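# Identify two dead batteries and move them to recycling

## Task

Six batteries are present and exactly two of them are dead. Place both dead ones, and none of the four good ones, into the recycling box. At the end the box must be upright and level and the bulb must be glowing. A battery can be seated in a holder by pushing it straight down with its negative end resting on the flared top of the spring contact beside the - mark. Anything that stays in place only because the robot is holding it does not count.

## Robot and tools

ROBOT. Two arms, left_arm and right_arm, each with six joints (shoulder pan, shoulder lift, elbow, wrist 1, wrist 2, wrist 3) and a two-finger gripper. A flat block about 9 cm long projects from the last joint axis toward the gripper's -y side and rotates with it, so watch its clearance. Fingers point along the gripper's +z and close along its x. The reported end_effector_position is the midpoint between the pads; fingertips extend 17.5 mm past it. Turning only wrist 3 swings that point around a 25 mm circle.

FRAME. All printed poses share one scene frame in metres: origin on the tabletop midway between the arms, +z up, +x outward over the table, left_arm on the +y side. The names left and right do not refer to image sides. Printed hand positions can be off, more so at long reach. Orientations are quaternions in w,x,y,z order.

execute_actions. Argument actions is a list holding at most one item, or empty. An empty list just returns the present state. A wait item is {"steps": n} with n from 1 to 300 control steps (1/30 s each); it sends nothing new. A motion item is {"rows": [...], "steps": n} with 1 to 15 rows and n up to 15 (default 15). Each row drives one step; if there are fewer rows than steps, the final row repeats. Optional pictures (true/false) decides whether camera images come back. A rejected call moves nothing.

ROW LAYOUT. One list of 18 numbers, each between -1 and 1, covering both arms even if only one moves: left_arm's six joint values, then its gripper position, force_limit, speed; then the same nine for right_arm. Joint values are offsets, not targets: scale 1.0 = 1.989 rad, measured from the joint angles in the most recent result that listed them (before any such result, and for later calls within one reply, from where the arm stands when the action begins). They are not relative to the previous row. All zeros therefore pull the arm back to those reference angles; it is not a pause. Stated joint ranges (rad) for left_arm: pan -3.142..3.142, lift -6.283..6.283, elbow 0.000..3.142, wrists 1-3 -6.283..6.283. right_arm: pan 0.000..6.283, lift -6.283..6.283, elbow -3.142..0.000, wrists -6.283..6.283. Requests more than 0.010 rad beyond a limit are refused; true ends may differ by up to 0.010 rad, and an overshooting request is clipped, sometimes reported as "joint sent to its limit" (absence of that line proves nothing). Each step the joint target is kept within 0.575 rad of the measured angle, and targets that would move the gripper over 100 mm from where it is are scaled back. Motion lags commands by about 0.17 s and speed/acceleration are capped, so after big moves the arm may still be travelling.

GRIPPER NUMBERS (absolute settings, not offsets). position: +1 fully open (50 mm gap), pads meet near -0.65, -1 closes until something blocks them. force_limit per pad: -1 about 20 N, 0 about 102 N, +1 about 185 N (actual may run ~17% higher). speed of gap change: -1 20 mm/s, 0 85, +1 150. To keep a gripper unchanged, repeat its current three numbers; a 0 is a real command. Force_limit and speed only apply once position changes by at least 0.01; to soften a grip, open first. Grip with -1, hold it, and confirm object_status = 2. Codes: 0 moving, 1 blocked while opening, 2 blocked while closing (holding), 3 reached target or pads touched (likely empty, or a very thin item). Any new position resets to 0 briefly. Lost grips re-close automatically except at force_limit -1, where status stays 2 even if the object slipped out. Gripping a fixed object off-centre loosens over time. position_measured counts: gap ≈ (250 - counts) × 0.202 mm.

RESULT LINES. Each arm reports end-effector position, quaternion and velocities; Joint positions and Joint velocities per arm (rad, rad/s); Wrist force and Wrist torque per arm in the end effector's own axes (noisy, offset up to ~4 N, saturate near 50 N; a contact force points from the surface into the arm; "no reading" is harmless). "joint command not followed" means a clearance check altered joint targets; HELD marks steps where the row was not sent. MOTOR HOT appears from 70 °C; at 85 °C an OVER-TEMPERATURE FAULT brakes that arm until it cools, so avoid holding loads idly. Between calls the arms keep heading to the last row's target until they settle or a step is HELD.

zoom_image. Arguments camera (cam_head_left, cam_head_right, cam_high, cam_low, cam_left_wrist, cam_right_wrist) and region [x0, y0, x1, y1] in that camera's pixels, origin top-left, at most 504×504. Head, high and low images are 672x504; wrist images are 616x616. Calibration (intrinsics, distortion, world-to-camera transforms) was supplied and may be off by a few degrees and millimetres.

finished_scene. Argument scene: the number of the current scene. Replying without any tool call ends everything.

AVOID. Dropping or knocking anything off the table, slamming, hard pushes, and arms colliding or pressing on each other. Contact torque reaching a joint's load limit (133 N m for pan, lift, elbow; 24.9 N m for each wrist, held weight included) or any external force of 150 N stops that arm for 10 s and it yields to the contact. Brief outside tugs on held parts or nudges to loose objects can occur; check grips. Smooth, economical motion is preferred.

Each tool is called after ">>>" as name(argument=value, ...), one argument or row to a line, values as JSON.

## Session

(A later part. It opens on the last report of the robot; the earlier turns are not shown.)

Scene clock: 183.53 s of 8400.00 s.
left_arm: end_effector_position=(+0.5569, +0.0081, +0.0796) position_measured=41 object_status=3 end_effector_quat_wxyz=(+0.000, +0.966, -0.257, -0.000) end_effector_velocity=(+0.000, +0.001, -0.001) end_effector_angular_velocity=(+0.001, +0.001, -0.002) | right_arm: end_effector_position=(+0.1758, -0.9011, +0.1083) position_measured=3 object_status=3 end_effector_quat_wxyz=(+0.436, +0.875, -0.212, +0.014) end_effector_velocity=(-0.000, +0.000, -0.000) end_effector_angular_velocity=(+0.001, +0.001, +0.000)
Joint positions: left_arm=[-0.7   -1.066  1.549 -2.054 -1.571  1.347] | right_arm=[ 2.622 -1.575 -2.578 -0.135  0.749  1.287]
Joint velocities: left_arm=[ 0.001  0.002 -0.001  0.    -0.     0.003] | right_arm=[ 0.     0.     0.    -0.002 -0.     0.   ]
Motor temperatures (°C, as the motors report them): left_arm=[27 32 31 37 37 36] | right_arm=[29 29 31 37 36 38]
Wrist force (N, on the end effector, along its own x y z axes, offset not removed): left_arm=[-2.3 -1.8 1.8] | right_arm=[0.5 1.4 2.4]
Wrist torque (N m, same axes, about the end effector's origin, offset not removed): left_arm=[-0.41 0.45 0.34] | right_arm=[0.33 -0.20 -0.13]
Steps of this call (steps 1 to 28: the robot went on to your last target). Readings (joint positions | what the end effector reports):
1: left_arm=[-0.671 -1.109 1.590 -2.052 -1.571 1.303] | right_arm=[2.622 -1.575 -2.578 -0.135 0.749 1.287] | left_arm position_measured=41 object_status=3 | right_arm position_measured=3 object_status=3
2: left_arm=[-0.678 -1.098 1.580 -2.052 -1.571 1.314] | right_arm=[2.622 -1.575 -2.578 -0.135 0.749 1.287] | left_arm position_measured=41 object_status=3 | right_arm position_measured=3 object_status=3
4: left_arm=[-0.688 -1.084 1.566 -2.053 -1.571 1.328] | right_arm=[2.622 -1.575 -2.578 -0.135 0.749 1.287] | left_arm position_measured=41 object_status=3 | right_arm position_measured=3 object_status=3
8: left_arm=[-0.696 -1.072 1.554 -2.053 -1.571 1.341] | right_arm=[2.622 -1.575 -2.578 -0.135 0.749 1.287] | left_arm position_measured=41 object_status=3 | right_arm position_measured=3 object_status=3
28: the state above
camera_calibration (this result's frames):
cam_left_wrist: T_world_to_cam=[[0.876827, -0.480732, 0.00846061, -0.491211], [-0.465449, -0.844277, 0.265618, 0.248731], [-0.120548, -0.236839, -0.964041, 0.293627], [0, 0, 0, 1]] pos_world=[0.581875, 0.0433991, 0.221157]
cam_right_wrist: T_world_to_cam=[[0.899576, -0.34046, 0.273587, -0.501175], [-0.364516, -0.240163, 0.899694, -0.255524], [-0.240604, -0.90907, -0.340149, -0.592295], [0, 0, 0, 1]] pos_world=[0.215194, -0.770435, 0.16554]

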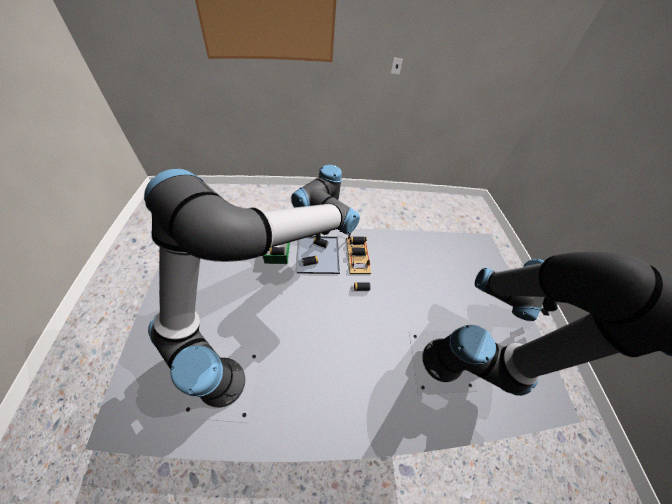

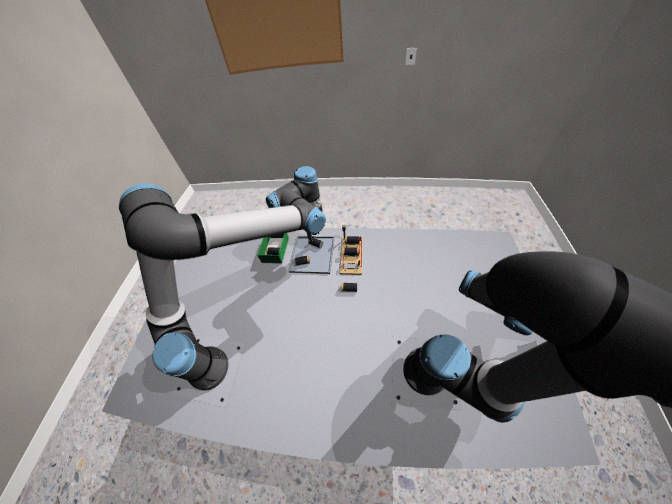

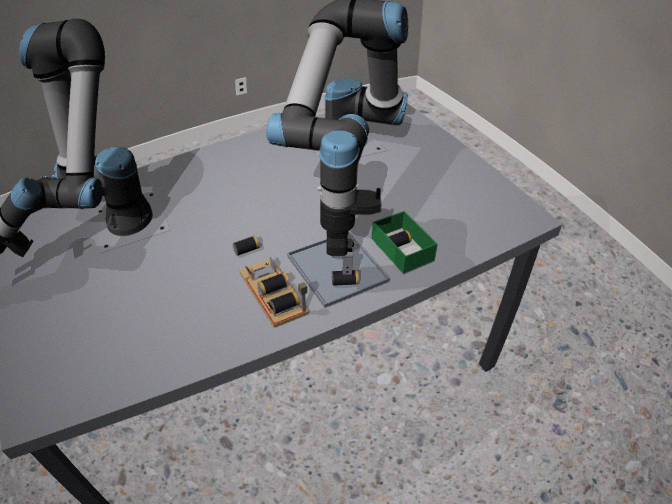

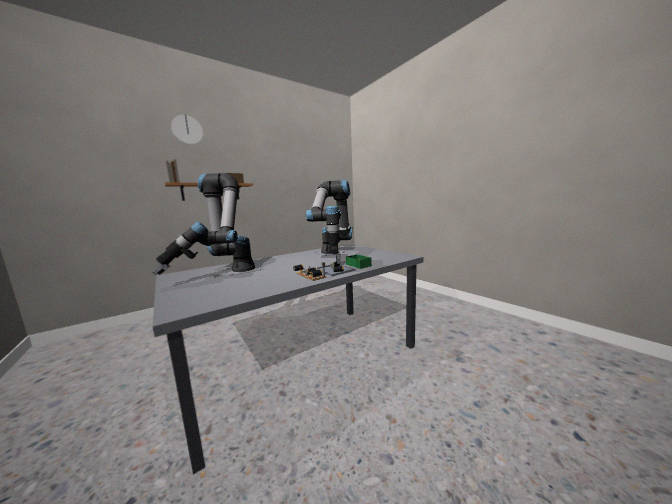

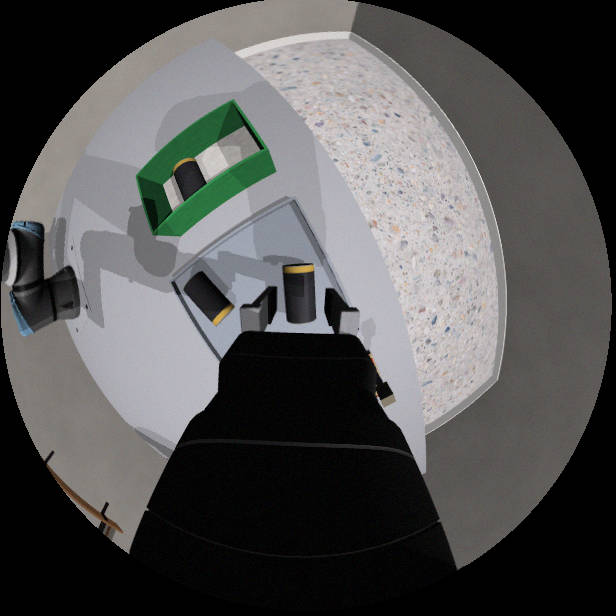

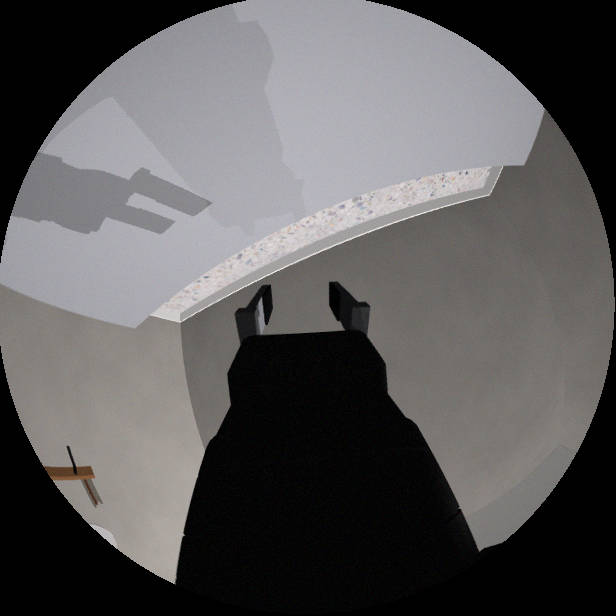

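>>> execute_actions(
  actions=[
    {"rows":[[-0.0006,0.001,0,-0.001,0,-0.015,0.75,0,0,0,0,0,0,0,0,1,0,0],[-0.0006,0.002,0.001,-0.003,0,-0.03,0.75,0,0,0,0,0,0,0,0,1,0,0],[-0.0006,0.004,0.003,-0.007,0,-0.0433,0.75,0,0,0,0,0,0,0,0,1,0,0],[-0.0006,0.007,0.005,-0.012,0,-0.0433,0.75,0,0,0,0,0,0,0,0,1,0,0],[-0.0006,0.01,0.0075,-0.0175,0,-0.0433,0.75,0,0,0,0,0,0,0,0,1,0,0],[-0.0006,0.013,0.01,-0.023,0,-0.0433,0.75,0,0,0,0,0,0,0,0,1,0,0],[-0.0006,0.016,0.0123,-0.0283,0,-0.0433,0.75,0,0,0,0,0,0,0,0,1,0,0],[-0.0006,0.019,0.0146,-0.0336,0,-0.0433,0.75,0,0,0,0,0,0,0,0,1,0,0],[-0.0006,0.022,0.0169,-0.0389,0,-0.0433,0.75,0,0,0,0,0,0,0,0,1,0,0],[-0.0006,0.025,0.0192,-0.0442,0,-0.0433,0.75,0,0,0,0,0,0,0,0,1,0,0],[-0.0006,0.028,0.0215,-0.0495,0,-0.0433,0.75,0,0,0,0,0,0,0,0,1,0,0],[-0.0006,0.0305,0.0234,-0.0539,0,-0.0433,0.75,0,0,0,0,0,0,0,0,1,0,0],[-0.0006,0.0323,0.0248,-0.0571,0,-0.0433,0.75,0,0,0,0,0,0,0,0,1,0,0]],"steps":15},
  ],
  pictures=false,
)

>>> execute_actions(
  actions=[
    {"steps":20},
  ],
)

>>> zoom_image(
  camera="cam_left_wrist",
  region=[240,240,360,340],
)

Scene clock: 196.67 s of 8400.00 s.
left_arm: end_effector_position=(+0.5553, +0.0079, +0.0385) position_measured=41 object_status=3 end_effector_quat_wxyz=(+0.000, +0.976, -0.217, -0.000) end_effector_velocity=(-0.001, +0.001, -0.093) end_effector_angular_velocity=(-0.001, -0.001, +0.024) | right_arm: end_effector_position=(+0.1758, -0.9011, +0.1083) position_measured=3 object_status=3 end_effector_quat_wxyz=(+0.436, +0.875, -0.212, +0.014) end_effector_velocity=(-0.000, -0.000, -0.000) end_effector_angular_velocity=(-0.000, +0.000, -0.000)
Joint positions: left_arm=[-0.701 -1.015  1.587 -2.142 -1.571  1.263] | right_arm=[ 2.622 -1.575 -2.578 -0.135  0.749  1.287]
Joint velocities: left_arm=[ 0.001  0.116  0.088 -0.205  0.    -0.023] | right_arm=[-0.    -0.001 -0.     0.002 -0.    -0.   ]
Motor temperatures (°C, as the motors report them): left_arm=[27 32 31 37 37 36] | right_arm=[29 29 31 37 36 38]
Wrist force (N, on the end effector, along its own x y z axes, offset not removed): left_arm=[-0.8 1.1 -0.1] | right_arm=[0.5 -1.0 2.9]
Wrist torque (N m, same axes, about the end effector's origin, offset not removed): left_arm=[-0.11 0.35 0.12] | right_arm=[-0.03 -0.27 -0.10]
Steps of this call (steps 1 to 15: the robot went on to your last target; steps 16 to 90: nothing new was sent; then 9.63 s passed at rest; steps 91 to 105: all 15 steps of this action). Readings (joint positions | what the end effector reports):
91: left_arm=[-0.700 -1.066 1.549 -2.054 -1.571 1.347] | right_arm=[2.622 -1.575 -2.578 -0.135 0.749 1.287] | left_arm position_measured=41 object_status=3 | right_arm position_measured=3 object_status=3
92: left_arm=[-0.700 -1.065 1.549 -2.054 -1.571 1.344] | right_arm=[2.622 -1.575 -2.578 -0.135 0.749 1.287] | left_arm position_measured=41 object_status=3 | right_arm position_measured=3 object_status=3
94: left_arm=[-0.700 -1.063 1.550 -2.057 -1.571 1.323] | right_arm=[2.622 -1.575 -2.578 -0.135 0.749 1.287] | left_arm position_measured=41 object_status=3 | right_arm position_measured=3 object_status=3
98: left_arm=[-0.701 -1.050 1.560 -2.080 -1.571 1.281] | right_arm=[2.622 -1.575 -2.578 -0.135 0.749 1.287] | left_arm position_measured=41 object_status=3 | right_arm position_measured=3 object_status=3
105: the state above

Scene clock: 197.33 s of 8400.00 s.
left_arm: end_effector_position=(+0.5550, +0.0080, +0.0275) position_measured=41 object_status=3 end_effector_quat_wxyz=(+0.000, +0.976, -0.216, -0.000) end_effector_velocity=(-0.000, -0.000, -0.001) end_effector_angular_velocity=(+0.001, +0.001, -0.002) | right_arm: end_effector_position=(+0.1758, -0.9011, +0.1083) position_measured=3 object_status=3 end_effector_quat_wxyz=(+0.436, +0.875, -0.212, +0.014) end_effector_velocity=(-0.001, -0.000, +0.000) end_effector_angular_velocity=(-0.000, +0.000, -0.002)
Joint positions: left_arm=[-0.701 -1.001  1.598 -2.167 -1.571  1.261] | right_arm=[ 2.622 -1.575 -2.578 -0.135  0.749  1.287]
Joint velocities: left_arm=[-0.     0.001  0.    -0.    -0.     0.002] | right_arm=[-0.002  0.     0.    -0.    -0.     0.   ]
Motor temperatures (°C, as the motors report them): left_arm=[27 32 31 37 37 36] | right_arm=[29 29 31 37 36 38]
Wrist force (N, on the end effector, along its own x y z axes, offset not removed): left_arm=[0.0 0.0 0.1] | right_arm=[0.2 -0.1 2.4]
Wrist torque (N m, same axes, about the end effector's origin, offset not removed): left_arm=[-0.13 0.11 0.10] | right_arm=[0.13 -0.14 -0.09]
Steps of this call (steps 1 to 20: the robot went on to your last target). Readings (joint positions | what the end effector reports):
1: left_arm=[-0.701 -1.012 1.590 -2.148 -1.571 1.263] | right_arm=[2.622 -1.575 -2.578 -0.135 0.749 1.287] | left_arm position_measured=41 object_status=3 | right_arm position_measured=3 object_status=3
2: left_arm=[-0.701 -1.009 1.592 -2.153 -1.571 1.262] | right_arm=[2.622 -1.575 -2.578 -0.135 0.749 1.287] | left_arm position_measured=41 object_status=3 | right_arm position_measured=3 object_status=3
4: left_arm=[-0.701 -1.006 1.595 -2.159 -1.571 1.261] | right_arm=[2.622 -1.575 -2.578 -0.135 0.749 1.287] | left_arm position_measured=41 object_status=3 | right_arm position_measured=3 object_status=3
8: left_arm=[-0.701 -1.003 1.597 -2.165 -1.571 1.261] | right_arm=[2.622 -1.575 -2.578 -0.135 0.749 1.287] | left_arm position_measured=41 object_status=3 | right_arm position_measured=3 object_status=3
20: the state above
camera_calibration (this result's frames):
cam_left_wrist: T_world_to_cam=[[0.914437, -0.404641, 0.00841122, -0.510653], [-0.392165, -0.880722, 0.265585, 0.221239], [-0.100059, -0.246159, -0.964051, 0.231845], [0, 0, 0, 1]] pos_world=[0.57692, 0.0452897, 0.169048]
cam_right_wrist: T_world_to_cam=[[0.899576, -0.34046, 0.273587, -0.501175], [-0.364517, -0.240163, 0.899694, -0.255524], [-0.240604, -0.90907, -0.340149, -0.592295], [0, 0, 0, 1]] pos_world=[0.215194, -0.770435, 0.16554]

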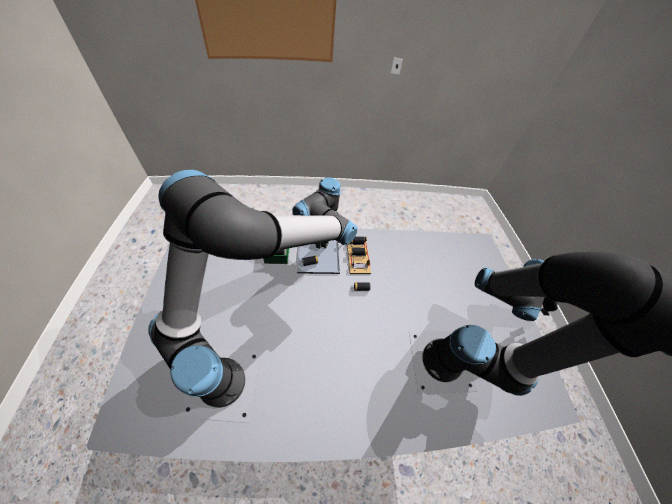

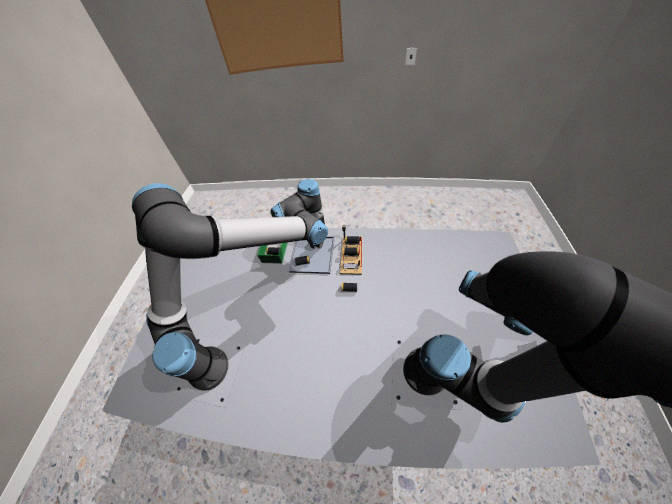

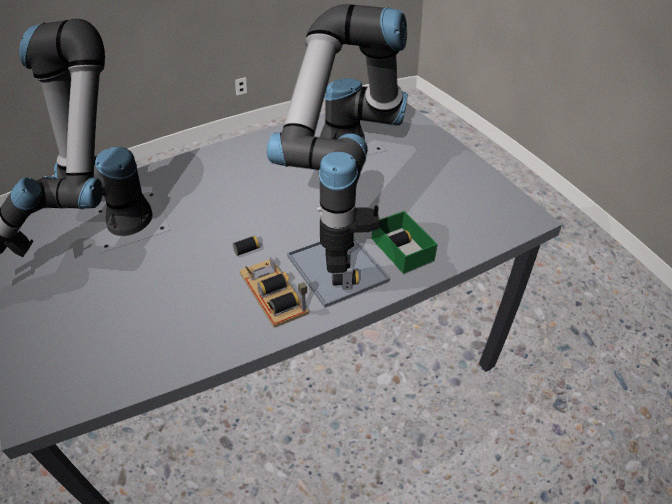

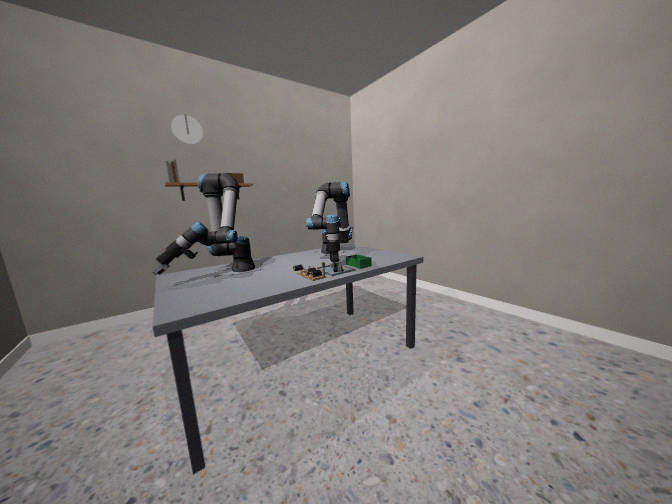

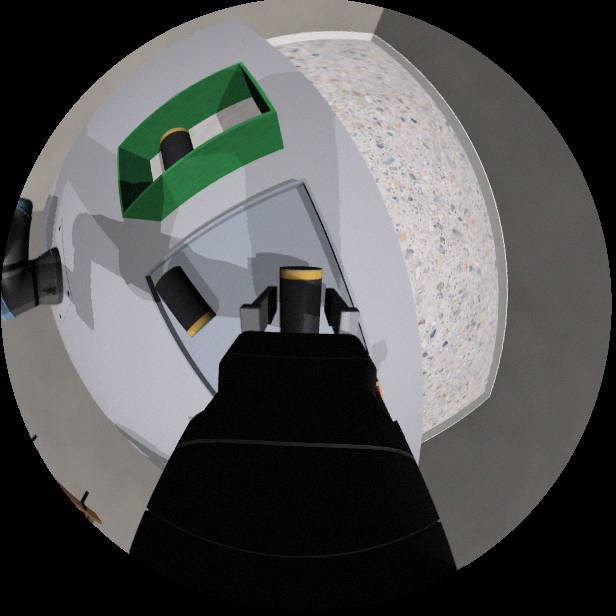

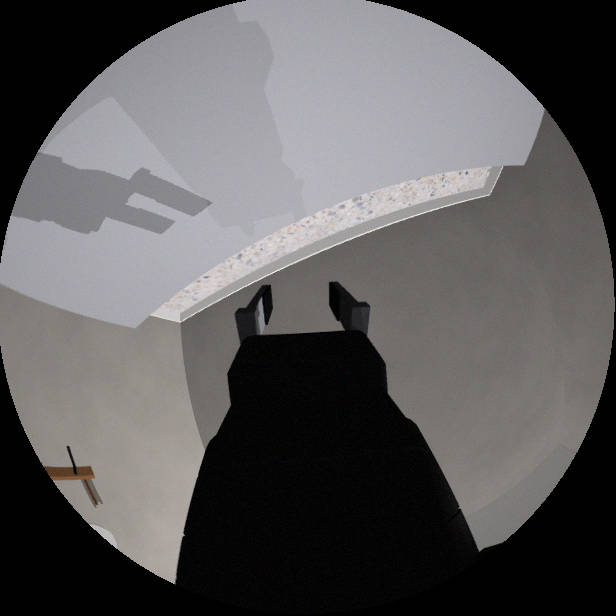

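Region (240, 240, 360, 340) of cam_left_wrist's 616x616 image, scaled by 4.200, with more detail than that image has.

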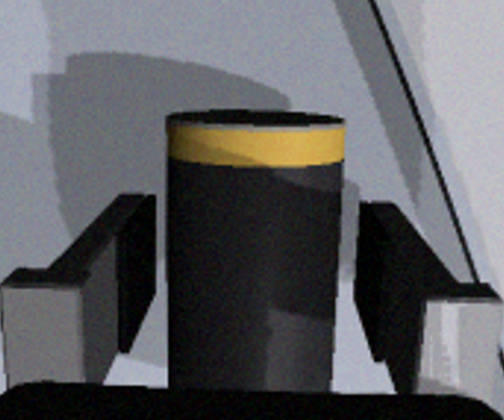

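>>> execute_actions(
  actions=[
    {"rows":[[0,0,0,0,0,0,-1,0,0,0,0,0,0,0,0,1,0,0]],"steps":12},
  ],
  pictures=false,
)

>>> execute_actions(
  actions=[
    {"rows":[[0,-0.004,-0.003,0.007,0,0,-1,0,0,0,0,0,0,0,0,1,0,0],[0,-0.01,-0.0075,0.0175,0,0,-1,0,0,0,0,0,0,0,0,1,0,0],[0,-0.016,-0.012,0.028,0,0,-1,0,0,0,0,0,0,0,0,1,0,0],[0,-0.022,-0.017,0.039,0,0,-1,0,0,0,0,0,0,0,0,1,0,0],[0,-0.028,-0.022,0.05,0,0,-1,0,0,0,0,0,0,0,0,1,0,0],[0,-0.034,-0.027,0.061,0,0,-1,0,0,0,0,0,0,0,0,1,0,0],[0,-0.038,-0.031,0.069,0,0,-1,0,0,0,0,0,0,0,0,1,0,0]],"steps":15},
  ],
  pictures=false,
)

>>> execute_actions(
  actions=[
    {"steps":12},
  ],
  pictures=false,
)

Scene clock: 208.53 s of 8400.00 s.
left_arm: end_effector_position=(+0.5550, +0.0080, +0.0274) position_measured=93 object_status=2 end_effector_quat_wxyz=(+0.000, +0.976, -0.216, -0.000) end_effector_velocity=(+0.000, +0.000, -0.000) end_effector_angular_velocity=(+0.000, +0.000, +0.001) | right_arm: end_effector_position=(+0.1758, -0.9011, +0.1083) position_measured=3 object_status=3 end_effector_quat_wxyz=(+0.436, +0.875, -0.212, +0.014) end_effector_velocity=(-0.000, +0.000, -0.000) end_effector_angular_velocity=(+0.001, +0.001, -0.000)
Joint positions: left_arm=[-0.701 -1.001  1.598 -2.167 -1.571  1.261] | right_arm=[ 2.622 -1.575 -2.578 -0.135  0.749  1.287]
Joint velocities: left_arm=[ 0.     0.001 -0.     0.     0.    -0.   ] | right_arm=[ 0.    -0.     0.    -0.002  0.     0.   ]
Motor temperatures (°C, as the motors report them): left_arm=[27 32 31 37 37 36] | right_arm=[29 29 31 37 36 38]
Wrist force (N, on the end effector, along its own x y z axes, offset not removed): left_arm=[1.6 3.1 2.5] | right_arm=[-0.6 0.2 2.6]
Wrist torque (N m, same axes, about the end effector's origin, offset not removed): left_arm=[0.31 -0.04 0.15] | right_arm=[0.10 -0.07 -0.11]
Steps of this call (steps 1 to 15: the robot went on to your last target; steps 16 to 90: nothing new was sent; then 7.80 s passed at rest; steps 91 to 102: all 12 steps of this action). Readings (joint positions | what the end effector reports):
91: left_arm=[-0.701 -1.001 1.598 -2.167 -1.571 1.261] | right_arm=[2.622 -1.575 -2.578 -0.135 0.749 1.287] | left_arm position_measured=45 object_status=0 | right_arm position_measured=3 object_status=3
92: left_arm=[-0.701 -1.001 1.598 -2.167 -1.571 1.261] | right_arm=[2.622 -1.575 -2.578 -0.135 0.749 1.287] | left_arm position_measured=59 object_status=0 | right_arm position_measured=3 object_status=3
94: left_arm=[-0.701 -1.001 1.598 -2.167 -1.571 1.261] | right_arm=[2.622 -1.575 -2.578 -0.135 0.749 1.287] | left_arm position_measured=87 object_status=0 | right_arm position_measured=3 object_status=3
98: left_arm=[-0.701 -1.001 1.598 -2.167 -1.571 1.261] | right_arm=[2.622 -1.575 -2.578 -0.135 0.749 1.287] | left_arm position_measured=93 object_status=0 | right_arm position_measured=3 object_status=3
102: the state above

Scene clock: 209.03 s of 8400.00 s.
left_arm: end_effector_position=(+0.5548, +0.0082, +0.0862) position_measured=93 object_status=2 end_effector_quat_wxyz=(+0.000, +0.976, -0.216, -0.000) end_effector_velocity=(-0.002, +0.002, +0.033) end_effector_angular_velocity=(+0.002, +0.002, -0.000) | right_arm: end_effector_position=(+0.1758, -0.9011, +0.1083) position_measured=3 object_status=3 end_effector_quat_wxyz=(+0.436, +0.875, -0.212, +0.014) end_effector_velocity=(-0.000, -0.000, -0.000) end_effector_angular_velocity=(+0.000, +0.001, -0.001)
Joint positions: left_arm=[-0.701 -1.072  1.54  -2.039 -1.571  1.261] | right_arm=[ 2.622 -1.575 -2.578 -0.135  0.749  1.287]
Joint velocities: left_arm=[-0.    -0.039 -0.034  0.076  0.     0.   ] | right_arm=[-0.001 -0.001  0.     0.    -0.    -0.   ]
Motor temperatures (°C, as the motors report them): left_arm=[27 32 31 37 37 36] | right_arm=[29 29 31 37 36 38]
Wrist force (N, on the end effector, along its own x y z axes, offset not removed): left_arm=[-4.6 1.4 2.7] | right_arm=[-1.0 0.3 1.9]
Wrist torque (N m, same axes, about the end effector's origin, offset not removed): left_arm=[0.09 1.04 0.31] | right_arm=[0.12 0.06 -0.09]
Steps of this call (steps 1 to 15: all 15 steps of this action). Readings (joint positions | what the end effector reports):
1: left_arm=[-0.701 -1.001 1.598 -2.167 -1.571 1.261] | right_arm=[2.622 -1.575 -2.578 -0.135 0.749 1.287] | left_arm position_measured=93 object_status=2 | right_arm position_measured=3 object_status=3
2: left_arm=[-0.701 -1.002 1.597 -2.166 -1.571 1.261] | right_arm=[2.622 -1.575 -2.578 -0.135 0.749 1.287] | left_arm position_measured=93 object_status=2 | right_arm position_measured=3 object_status=3
4: left_arm=[-0.701 -1.010 1.591 -2.152 -1.571 1.261] | right_arm=[2.622 -1.575 -2.578 -0.135 0.749 1.287] | left_arm position_measured=93 object_status=2 | right_arm position_measured=3 object_status=3
8: left_arm=[-0.701 -1.043 1.565 -2.095 -1.571 1.261] | right_arm=[2.622 -1.575 -2.578 -0.135 0.749 1.287] | left_arm position_measured=93 object_status=2 | right_arm position_measured=3 object_status=3
15: the state above

Scene clock: 209.43 s of 8400.00 s.
left_arm: end_effector_position=(+0.5546, +0.0084, +0.0900) position_measured=93 object_status=2 end_effector_quat_wxyz=(+0.000, +0.976, -0.216, -0.000) end_effector_velocity=(-0.000, -0.000, +0.001) end_effector_angular_velocity=(+0.000, +0.000, -0.001) | right_arm: end_effector_position=(+0.1758, -0.9011, +0.1083) position_measured=3 object_status=3 end_effector_quat_wxyz=(+0.436, +0.875, -0.212, +0.014) end_effector_velocity=(+0.000, -0.000, +0.000) end_effector_angular_velocity=(-0.001, -0.002, -0.000)
Joint positions: left_arm=[-0.701 -1.077  1.537 -2.03  -1.571  1.261] | right_arm=[ 2.622 -1.575 -2.578 -0.135  0.749  1.287]
Joint velocities: left_arm=[-0.    -0.001 -0.001  0.003 -0.     0.001] | right_arm=[-0.     0.     0.     0.001  0.    -0.   ]
Motor temperatures (°C, as the motors report them): left_arm=[27 32 31 37 37 36] | right_arm=[29 29 31 37 36 38]
Wrist force (N, on the end effector, along its own x y z axes, offset not removed): left_arm=[0.6 1.3 0.8] | right_arm=[0.4 0.0 2.8]
Wrist torque (N m, same axes, about the end effector's origin, offset not removed): left_arm=[0.04 0.04 -0.04] | right_arm=[0.09 -0.24 -0.07]
Steps of this call (steps 1 to 12: the robot went on to your last target). Readings (joint positions | what the end effector reports):
1: left_arm=[-0.701 -1.073 1.539 -2.037 -1.571 1.261] | right_arm=[2.622 -1.575 -2.578 -0.135 0.749 1.287] | left_arm position_measured=93 object_status=2 | right_arm position_measured=3 object_status=3
2: left_arm=[-0.701 -1.074 1.539 -2.035 -1.571 1.261] | right_arm=[2.622 -1.575 -2.578 -0.135 0.749 1.287] | left_arm position_measured=93 object_status=2 | right_arm position_measured=3 object_status=3
4: left_arm=[-0.701 -1.075 1.538 -2.033 -1.571 1.261] | right_arm=[2.622 -1.575 -2.578 -0.135 0.749 1.287] | left_arm position_measured=93 object_status=2 | right_arm position_measured=3 object_status=3
8: left_arm=[-0.701 -1.076 1.537 -2.031 -1.571 1.261] | right_arm=[2.622 -1.575 -2.578 -0.135 0.749 1.287] | left_arm position_measured=93 object_status=2 | right_arm position_measured=3 object_status=3
12: the state above

>>> execute_actions(
  actions=[
    {"rows":[[-0.006,0.001,-0.0015,0,0,-0.02,-1,0,0,0,0,0,0,0,0,1,0,0],[-0.015,0.003,-0.004,0,0,-0.05,-1,0,0,0,0,0,0,0,0,1,0,0],[-0.026,0.006,-0.007,0.001,0,-0.08,-1,0,0,0,0,0,0,0,0,1,0,0],[-0.038,0.008,-0.01,0.001,0,-0.11,-1,0,0,0,0,0,0,0,0,1,0,0],[-0.05,0.011,-0.013,0.0015,0,-0.14,-1,0,0,0,0,0,0,0,0,1,0,0],[-0.062,0.014,-0.016,0.002,0,-0.17,-1,0,0,0,0,0,0,0,0,1,0,0],[-0.074,0.016,-0.019,0.0025,0,-0.20,-1,0,0,0,0,0,0,0,0,1,0,0],[-0.086,0.019,-0.022,0.003,0,-0.23,-1,0,0,0,0,0,0,0,0,1,0,0],[-0.098,0.022,-0.025,0.0033,0,-0.26,-1,0,0,0,0,0,0,0,0,1,0,0],[-0.11,0.024,-0.028,0.0037,0,-0.29,-1,0,0,0,0,0,0,0,0,1,0,0],[-0.122,0.027,-0.031,0.004,0,-0.32,-1,0,0,0,0,0,0,0,0,1,0,0],[-0.133,0.0295,-0.034,0.0045,0,-0.345,-1,0,0,0,0,0,0,0,0,1,0,0],[-0.141,0.0313,-0.0362,0.0047,0,-0.358,-1,0,0,0,0,0,0,0,0,1,0,0],[-0.1455,0.0323,-0.0374,0.0049,0,-0.3641,-1,0,0,0,0,0,0,0,0,1,0,0]],"steps":15},
  ],
  pictures=false,
)

>>> execute_actions(
  actions=[
    {"steps":28},
  ],
  pictures=false,
)

Scene clock: 219.97 s of 8400.00 s.
left_arm: end_effector_position=(+0.4686, -0.1218, +0.0823) position_measured=93 object_status=2 end_effector_quat_wxyz=(+0.000, +0.999, -0.050, -0.000) end_effector_velocity=(-0.260, -0.311, -0.019) end_effector_angular_velocity=(-0.000, -0.000, +0.797) | right_arm: end_effector_position=(+0.1758, -0.9011, +0.1083) position_measured=3 object_status=3 end_effector_quat_wxyz=(+0.436, +0.875, -0.212, +0.014) end_effector_velocity=(+0.000, +0.000, +0.000) end_effector_angular_velocity=(-0.001, -0.001, +0.000)
Joint positions: left_arm=[-0.921 -1.027  1.479 -2.023 -1.571  0.705] | right_arm=[ 2.622 -1.575 -2.578 -0.135  0.749  1.287]
Joint velocities: left_arm=[-0.559  0.119 -0.138  0.017  0.    -1.356] | right_arm=[ 0.001  0.001 -0.    -0.    -0.     0.   ]
Motor temperatures (°C, as the motors report them): left_arm=[27 32 31 37 37 36] | right_arm=[29 29 31 37 36 38]
Wrist force (N, on the end effector, along its own x y z axes, offset not removed): left_arm=[-2.3 1.2 4.2] | right_arm=[-0.5 -0.7 1.9]
Wrist torque (N m, same axes, about the end effector's origin, offset not removed): left_arm=[-0.16 0.42 0.17] | right_arm=[0.02 -0.13 -0.12]
Steps of this call (steps 1 to 15: the robot went on to your last target; steps 16 to 90: nothing new was sent; then 7.03 s passed at rest; steps 91 to 105: all 15 steps of this action). Readings (joint positions | what the end effector reports):
91: left_arm=[-0.701 -1.077 1.536 -2.030 -1.571 1.260] | right_arm=[2.622 -1.575 -2.578 -0.135 0.749 1.287] | left_arm position_measured=93 object_status=2 | right_arm position_measured=3 object_status=3
92: left_arm=[-0.703 -1.077 1.536 -2.030 -1.571 1.256] | right_arm=[2.622 -1.575 -2.578 -0.135 0.749 1.287] | left_arm position_measured=93 object_status=2 | right_arm position_measured=3 object_status=3
94: left_arm=[-0.714 -1.074 1.533 -2.030 -1.571 1.224] | right_arm=[2.622 -1.575 -2.578 -0.135 0.749 1.287] | left_arm position_measured=93 object_status=2 | right_arm position_measured=3 object_status=3
98: left_arm=[-0.773 -1.060 1.517 -2.028 -1.571 1.074] | right_arm=[2.622 -1.575 -2.578 -0.135 0.749 1.287] | left_arm position_measured=93 object_status=2 | right_arm position_measured=3 object_status=3
105: the state above

Scene clock: 220.90 s of 8400.00 s.
left_arm: end_effector_position=(+0.4350, -0.1594, +0.0799) position_measured=93 object_status=2 end_effector_quat_wxyz=(+0.000, +1.000, -0.000, -0.000) end_effector_velocity=(-0.000, -0.000, -0.000) end_effector_angular_velocity=(+0.001, +0.000, -0.000) | right_arm: end_effector_position=(+0.1758, -0.9011, +0.1083) position_measured=3 object_status=3 end_effector_quat_wxyz=(+0.436, +0.875, -0.212, +0.014) end_effector_velocity=(-0.000, +0.000, -0.000) end_effector_angular_velocity=(+0.001, +0.001, +0.000)
Joint positions: left_arm=[-0.99  -1.013  1.462 -2.021 -1.571  0.537] | right_arm=[ 2.622 -1.575 -2.578 -0.135  0.749  1.287]
Joint velocities: left_arm=[-0.001  0.     0.001 -0.     0.    -0.   ] | right_arm=[ 0.    -0.001  0.    -0.001  0.     0.   ]
Motor temperatures (°C, as the motors report them): left_arm=[27 32 31 37 37 36] | right_arm=[29 29 31 37 36 38]
Wrist force (N, on the end effector, along its own x y z axes, offset not removed): left_arm=[-2.4 0.3 4.1] | right_arm=[-0.4 1.0 1.7]
Wrist torque (N m, same axes, about the end effector's origin, offset not removed): left_arm=[-0.14 0.50 0.43] | right_arm=[0.28 -0.11 -0.07]
Steps of this call (steps 1 to 28: the robot went on to your last target). Readings (joint positions | what the end effector reports):
1: left_arm=[-0.938 -1.024 1.475 -2.022 -1.571 0.664] | right_arm=[2.622 -1.575 -2.578 -0.135 0.749 1.287] | left_arm position_measured=93 object_status=2 | right_arm position_measured=3 object_status=3
2: left_arm=[-0.951 -1.021 1.472 -2.022 -1.571 0.632] | right_arm=[2.622 -1.575 -2.578 -0.135 0.749 1.287] | left_arm position_measured=93 object_status=2 | right_arm position_measured=3 object_status=3
4: left_arm=[-0.968 -1.017 1.468 -2.021 -1.571 0.591] | right_arm=[2.622 -1.575 -2.578 -0.135 0.749 1.287] | left_arm position_measured=93 object_status=2 | right_arm position_measured=3 object_status=3
8: left_arm=[-0.983 -1.014 1.464 -2.021 -1.571 0.554] | right_arm=[2.622 -1.575 -2.578 -0.135 0.749 1.287] | left_arm position_measured=93 object_status=2 | right_arm position_measured=3 object_status=3
28: the state above

>>> execute_actions(
  actions=[
    {"rows":[[0,0.002,0.0018,-0.0038,0,0,-1,0,0,0,0,0,0,0,0,1,0,0],[0,0.004,0.0036,-0.0076,0,0,-1,0,0,0,0,0,0,0,0,1,0,0],[0,0.006,0.0054,-0.0114,0,0,-1,0,0,0,0,0,0,0,0,1,0,0],[0,0.008,0.0072,-0.0152,0,0,-1,0,0,0,0,0,0,0,0,1,0,0],[0,0.01,0.009,-0.019,0,0,-1,0,0,0,0,0,0,0,0,1,0,0],[0,0.012,0.0108,-0.0228,0,0,-1,0,0,0,0,0,0,0,0,1,0,0],[0,0.014,0.0126,-0.0266,0,0,-1,0,0,0,0,0,0,0,0,1,0,0],[0,0.016,0.0144,-0.0304,0,0,-1,0,0,0,0,0,0,0,0,1,0,0],[0,0.018,0.0162,-0.0342,0,0,-1,0,0,0,0,0,0,0,0,1,0,0],[0,0.02,0.018,-0.038,0,0,-1,0,0,0,0,0,0,0,0,1,0,0],[0,0.022,0.0198,-0.0418,0,0,-1,0,0,0,0,0,0,0,0,1,0,0],[0,0.0235,0.0211,-0.0446,0,0,-1,0,0,0,0,0,0,0,0,1,0,0],[0,0.0247,0.0222,-0.0469,0,0,-1,0,0,0,0,0,0,0,0,1,0,0]],"steps":15},
  ],
  pictures=false,
)

>>> execute_actions(
  actions=[
    {"steps":20},
  ],
  pictures=false,
)

>>> execute_actions(
  actions=[
    {"rows":[[0,0,0,0,0,0,0.75,0,0,0,0,0,0,0,0,1,0,0]],"steps":15},
  ],
)

>>> zoom_image(
  camera="cam_left_wrist",
  region=[240,240,360,340],
)

Scene clock: 230.20 s of 8400.00 s.
left_arm: end_effector_position=(+0.4351, -0.1596, +0.0444) position_measured=93 object_status=2 end_effector_quat_wxyz=(+0.000, +1.000, -0.000, -0.000) end_effector_velocity=(-0.001, +0.002, -0.068) end_effector_angular_velocity=(+0.000, +0.000, +0.001) | right_arm: end_effector_position=(+0.1758, -0.9011, +0.1083) position_measured=3 object_status=3 end_effector_quat_wxyz=(+0.436, +0.875, -0.212, +0.014) end_effector_velocity=(+0.001, +0.000, +0.000) end_effector_angular_velocity=(-0.001, -0.002, +0.001)
Joint positions: left_arm=[-0.99  -0.973  1.498 -2.096 -1.571  0.536] | right_arm=[ 2.622 -1.575 -2.578 -0.135  0.749  1.287]
Joint velocities: left_arm=[-0.     0.076  0.069 -0.145 -0.    -0.001] | right_arm=[0.001 0.001 0.    0.001 0.    0.   ]
Motor temperatures (°C, as the motors report them): left_arm=[27 32 31 37 37 36] | right_arm=[29 29 31 37 36 38]
Wrist force (N, on the end effector, along its own x y z axes, offset not removed): left_arm=[-4.5 0.4 2.7] | right_arm=[-1.2 -0.6 2.1]
Wrist torque (N m, same axes, about the end effector's origin, offset not removed): left_arm=[-0.28 0.86 0.24] | right_arm=[0.02 0.05 -0.06]
Steps of this call (steps 1 to 15: the robot went on to your last target; steps 16 to 90: nothing new was sent; then 5.80 s passed at rest; steps 91 to 105: all 15 steps of this action). Readings (joint positions | what the end effector reports):
91: left_arm=[-0.990 -1.013 1.462 -2.021 -1.571 0.536] | right_arm=[2.622 -1.575 -2.578 -0.135 0.749 1.287] | left_arm position_measured=93 object_status=2 | right_arm position_measured=3 object_status=3
92: left_arm=[-0.990 -1.012 1.462 -2.021 -1.571 0.536] | right_arm=[2.622 -1.575 -2.578 -0.135 0.749 1.287] | left_arm position_measured=93 object_status=2 | right_arm position_measured=3 object_status=3
94: left_arm=[-0.990 -1.009 1.465 -2.027 -1.571 0.536] | right_arm=[2.622 -1.575 -2.578 -0.135 0.749 1.287] | left_arm position_measured=93 object_status=2 | right_arm position_measured=3 object_status=3
98: left_arm=[-0.990 -0.997 1.476 -2.049 -1.571 0.536] | right_arm=[2.622 -1.575 -2.578 -0.135 0.749 1.287] | left_arm position_measured=93 object_status=2 | right_arm position_measured=3 object_status=3
105: the state above

Scene clock: 230.87 s of 8400.00 s.
left_arm: end_effector_position=(+0.4350, -0.1594, +0.0363) position_measured=93 object_status=2 end_effector_quat_wxyz=(+0.000, +1.000, -0.000, -0.000) end_effector_velocity=(+0.000, -0.000, +0.000) end_effector_angular_velocity=(-0.001, -0.000, -0.001) | right_arm: end_effector_position=(+0.1758, -0.9011, +0.1083) position_measured=3 object_status=3 end_effector_quat_wxyz=(+0.436, +0.875, -0.212, +0.014) end_effector_velocity=(+0.000, -0.000, +0.000) end_effector_angular_velocity=(-0.000, -0.001, -0.000)
Joint positions: left_arm=[-0.99  -0.963  1.506 -2.114 -1.571  0.536] | right_arm=[ 2.622 -1.575 -2.578 -0.135  0.749  1.287]
Joint velocities: left_arm=[ 0.    -0.     0.    -0.001  0.     0.001] | right_arm=[-0.  0. -0.  0. -0.  0.]
Motor temperatures (°C, as the motors report them): left_arm=[27 32 31 37 37 36] | right_arm=[29 29 31 37 36 38]
Wrist force (N, on the end effector, along its own x y z axes, offset not removed): left_arm=[-0.8 0.7 -1.2] | right_arm=[0.0 0.7 1.2]
Wrist torque (N m, same axes, about the end effector's origin, offset not removed): left_arm=[-0.30 0.29 0.13] | right_arm=[0.15 -0.13 -0.17]
Steps of this call (steps 1 to 20: the robot went on to your last target). Readings (joint positions | what the end effector reports):
1: left_arm=[-0.990 -0.970 1.500 -2.101 -1.571 0.536] | right_arm=[2.622 -1.575 -2.578 -0.135 0.749 1.287] | left_arm position_measured=93 object_status=2 | right_arm position_measured=3 object_status=3
2: left_arm=[-0.990 -0.969 1.502 -2.104 -1.571 0.536] | right_arm=[2.622 -1.575 -2.578 -0.135 0.749 1.287] | left_arm position_measured=93 object_status=2 | right_arm position_measured=3 object_status=3
4: left_arm=[-0.990 -0.966 1.504 -2.108 -1.571 0.536] | right_arm=[2.622 -1.575 -2.578 -0.135 0.749 1.287] | left_arm position_measured=93 object_status=2 | right_arm position_measured=3 object_status=3
8: left_arm=[-0.990 -0.964 1.505 -2.112 -1.571 0.536] | right_arm=[2.622 -1.575 -2.578 -0.135 0.749 1.287] | left_arm position_measured=93 object_status=2 | right_arm position_measured=3 object_status=3
20: the state above

Scene clock: 231.37 s of 8400.00 s.
left_arm: end_effector_position=(+0.4350, -0.1594, +0.0363) position_measured=41 object_status=3 end_effector_quat_wxyz=(+0.000, +1.000, -0.000, -0.000) end_effector_velocity=(+0.000, +0.000, -0.000) end_effector_angular_velocity=(+0.000, +0.000, +0.002) | right_arm: end_effector_position=(+0.1758, -0.9011, +0.1083) position_measured=3 object_status=3 end_effector_quat_wxyz=(+0.436, +0.875, -0.212, +0.014) end_effector_velocity=(+0.000, -0.000, +0.000) end_effector_angular_velocity=(-0.001, -0.002, +0.000)
Joint positions: left_arm=[-0.99  -0.963  1.506 -2.114 -1.571  0.537] | right_arm=[ 2.622 -1.575 -2.578 -0.135  0.749  1.287]
Joint velocities: left_arm=[ 0.001  0.    -0.     0.     0.    -0.001] | right_arm=[ 0.001  0.    -0.     0.002 -0.     0.   ]
Motor temperatures (°C, as the motors report them): left_arm=[27 32 31 37 37 36] | right_arm=[29 29 31 37 36 38]
Wrist force (N, on the end effector, along its own x y z axes, offset not removed): left_arm=[-3.2 1.1 0.7] | right_arm=[-0.1 -0.2 3.0]
Wrist torque (N m, same axes, about the end effector's origin, offset not removed): left_arm=[-0.07 0.55 0.28] | right_arm=[0.05 -0.09 -0.11]
Steps of this call (steps 1 to 15: all 15 steps of this action). Readings (joint positions | what the end effector reports):
1: left_arm=[-0.990 -0.963 1.506 -2.114 -1.571 0.537] | right_arm=[2.622 -1.575 -2.578 -0.135 0.749 1.287] | left_arm position_measured=88 object_status=0 | right_arm position_measured=3 object_status=3
2: left_arm=[-0.990 -0.963 1.506 -2.114 -1.571 0.537] | right_arm=[2.622 -1.575 -2.578 -0.135 0.749 1.287] | left_arm position_measured=74 object_status=0 | right_arm position_measured=3 object_status=3
4: left_arm=[-0.990 -0.963 1.506 -2.114 -1.571 0.537] | right_arm=[2.622 -1.575 -2.578 -0.135 0.749 1.287] | left_arm position_measured=48 object_status=0 | right_arm position_measured=3 object_status=3
8: left_arm=[-0.990 -0.963 1.506 -2.114 -1.571 0.537] | right_arm=[2.622 -1.575 -2.578 -0.135 0.749 1.287] | left_arm position_measured=41 object_status=0 | right_arm position_measured=3 object_status=3
15: the state above
camera_calibration (this result's frames):
cam_left_wrist: T_world_to_cam=[[0.999802, 0.018063, 0.00831838, -0.438478], [0.0152073, -0.963998, 0.265476, -0.166128], [0.0128142, -0.265297, -0.964082, 0.134976], [0, 0, 0, 1]] pos_world=[0.439188, -0.116418, 0.177878]
cam_right_wrist: T_world_to_cam=[[0.899576, -0.34046, 0.273587, -0.501175], [-0.364516, -0.240164, 0.899694, -0.255525], [-0.240604, -0.90907, -0.340149, -0.592295], [0, 0, 0, 1]] pos_world=[0.215194, -0.770435, 0.16554]

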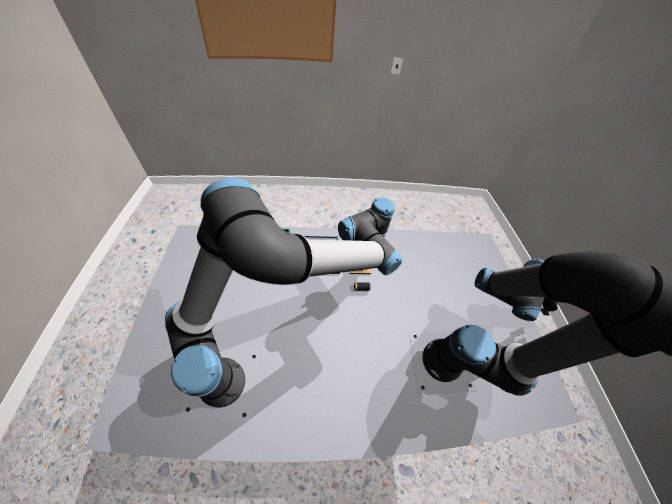

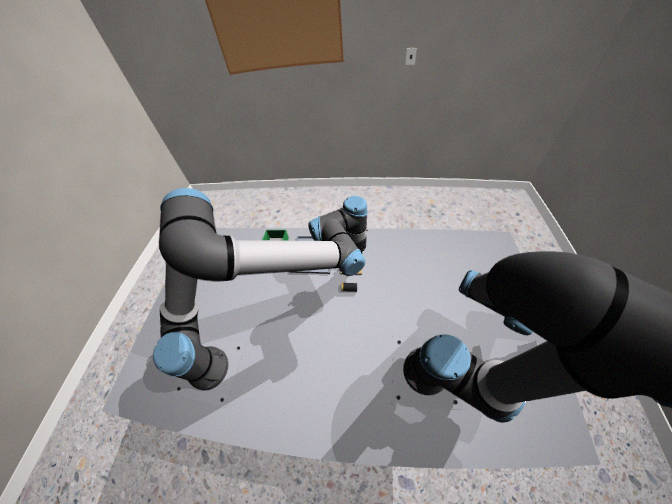

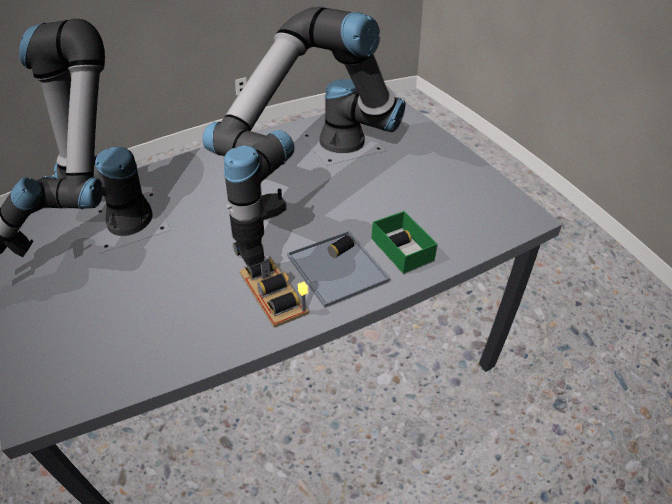

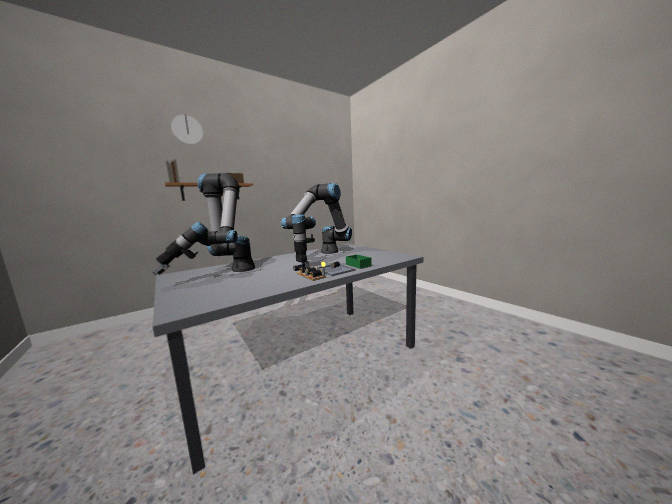

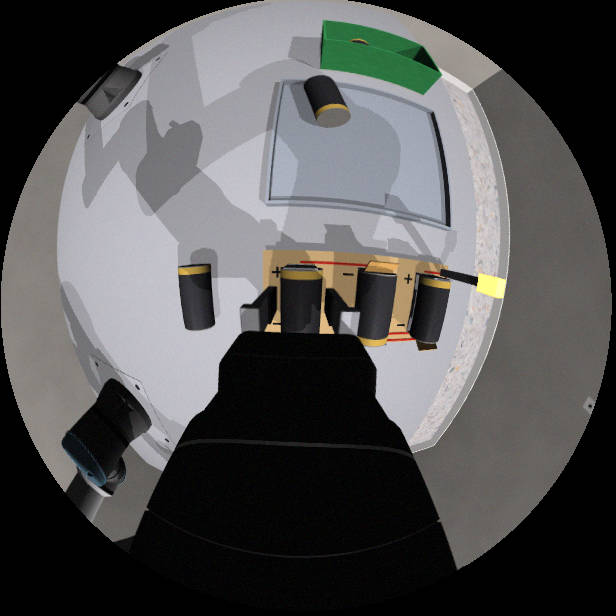

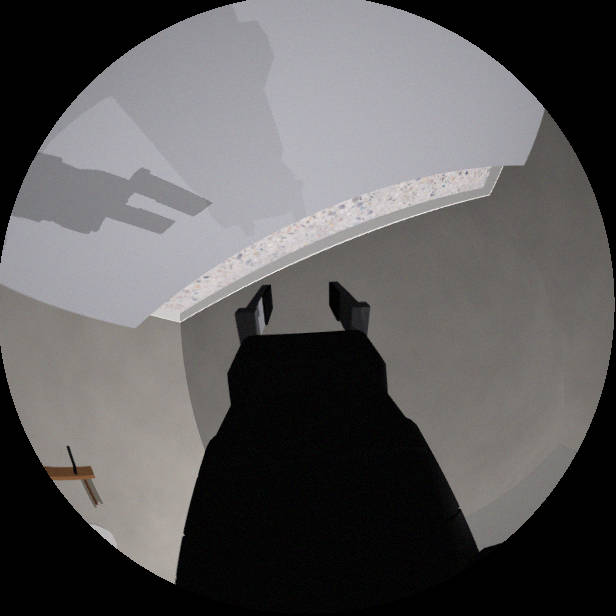

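Region (240, 240, 360, 340) of cam_left_wrist's 616x616 image, scaled by 4.200, with more detail than that image has.

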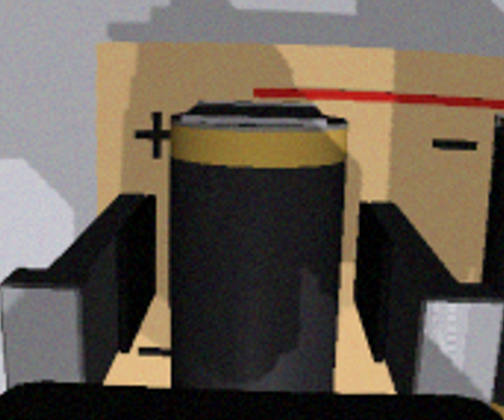

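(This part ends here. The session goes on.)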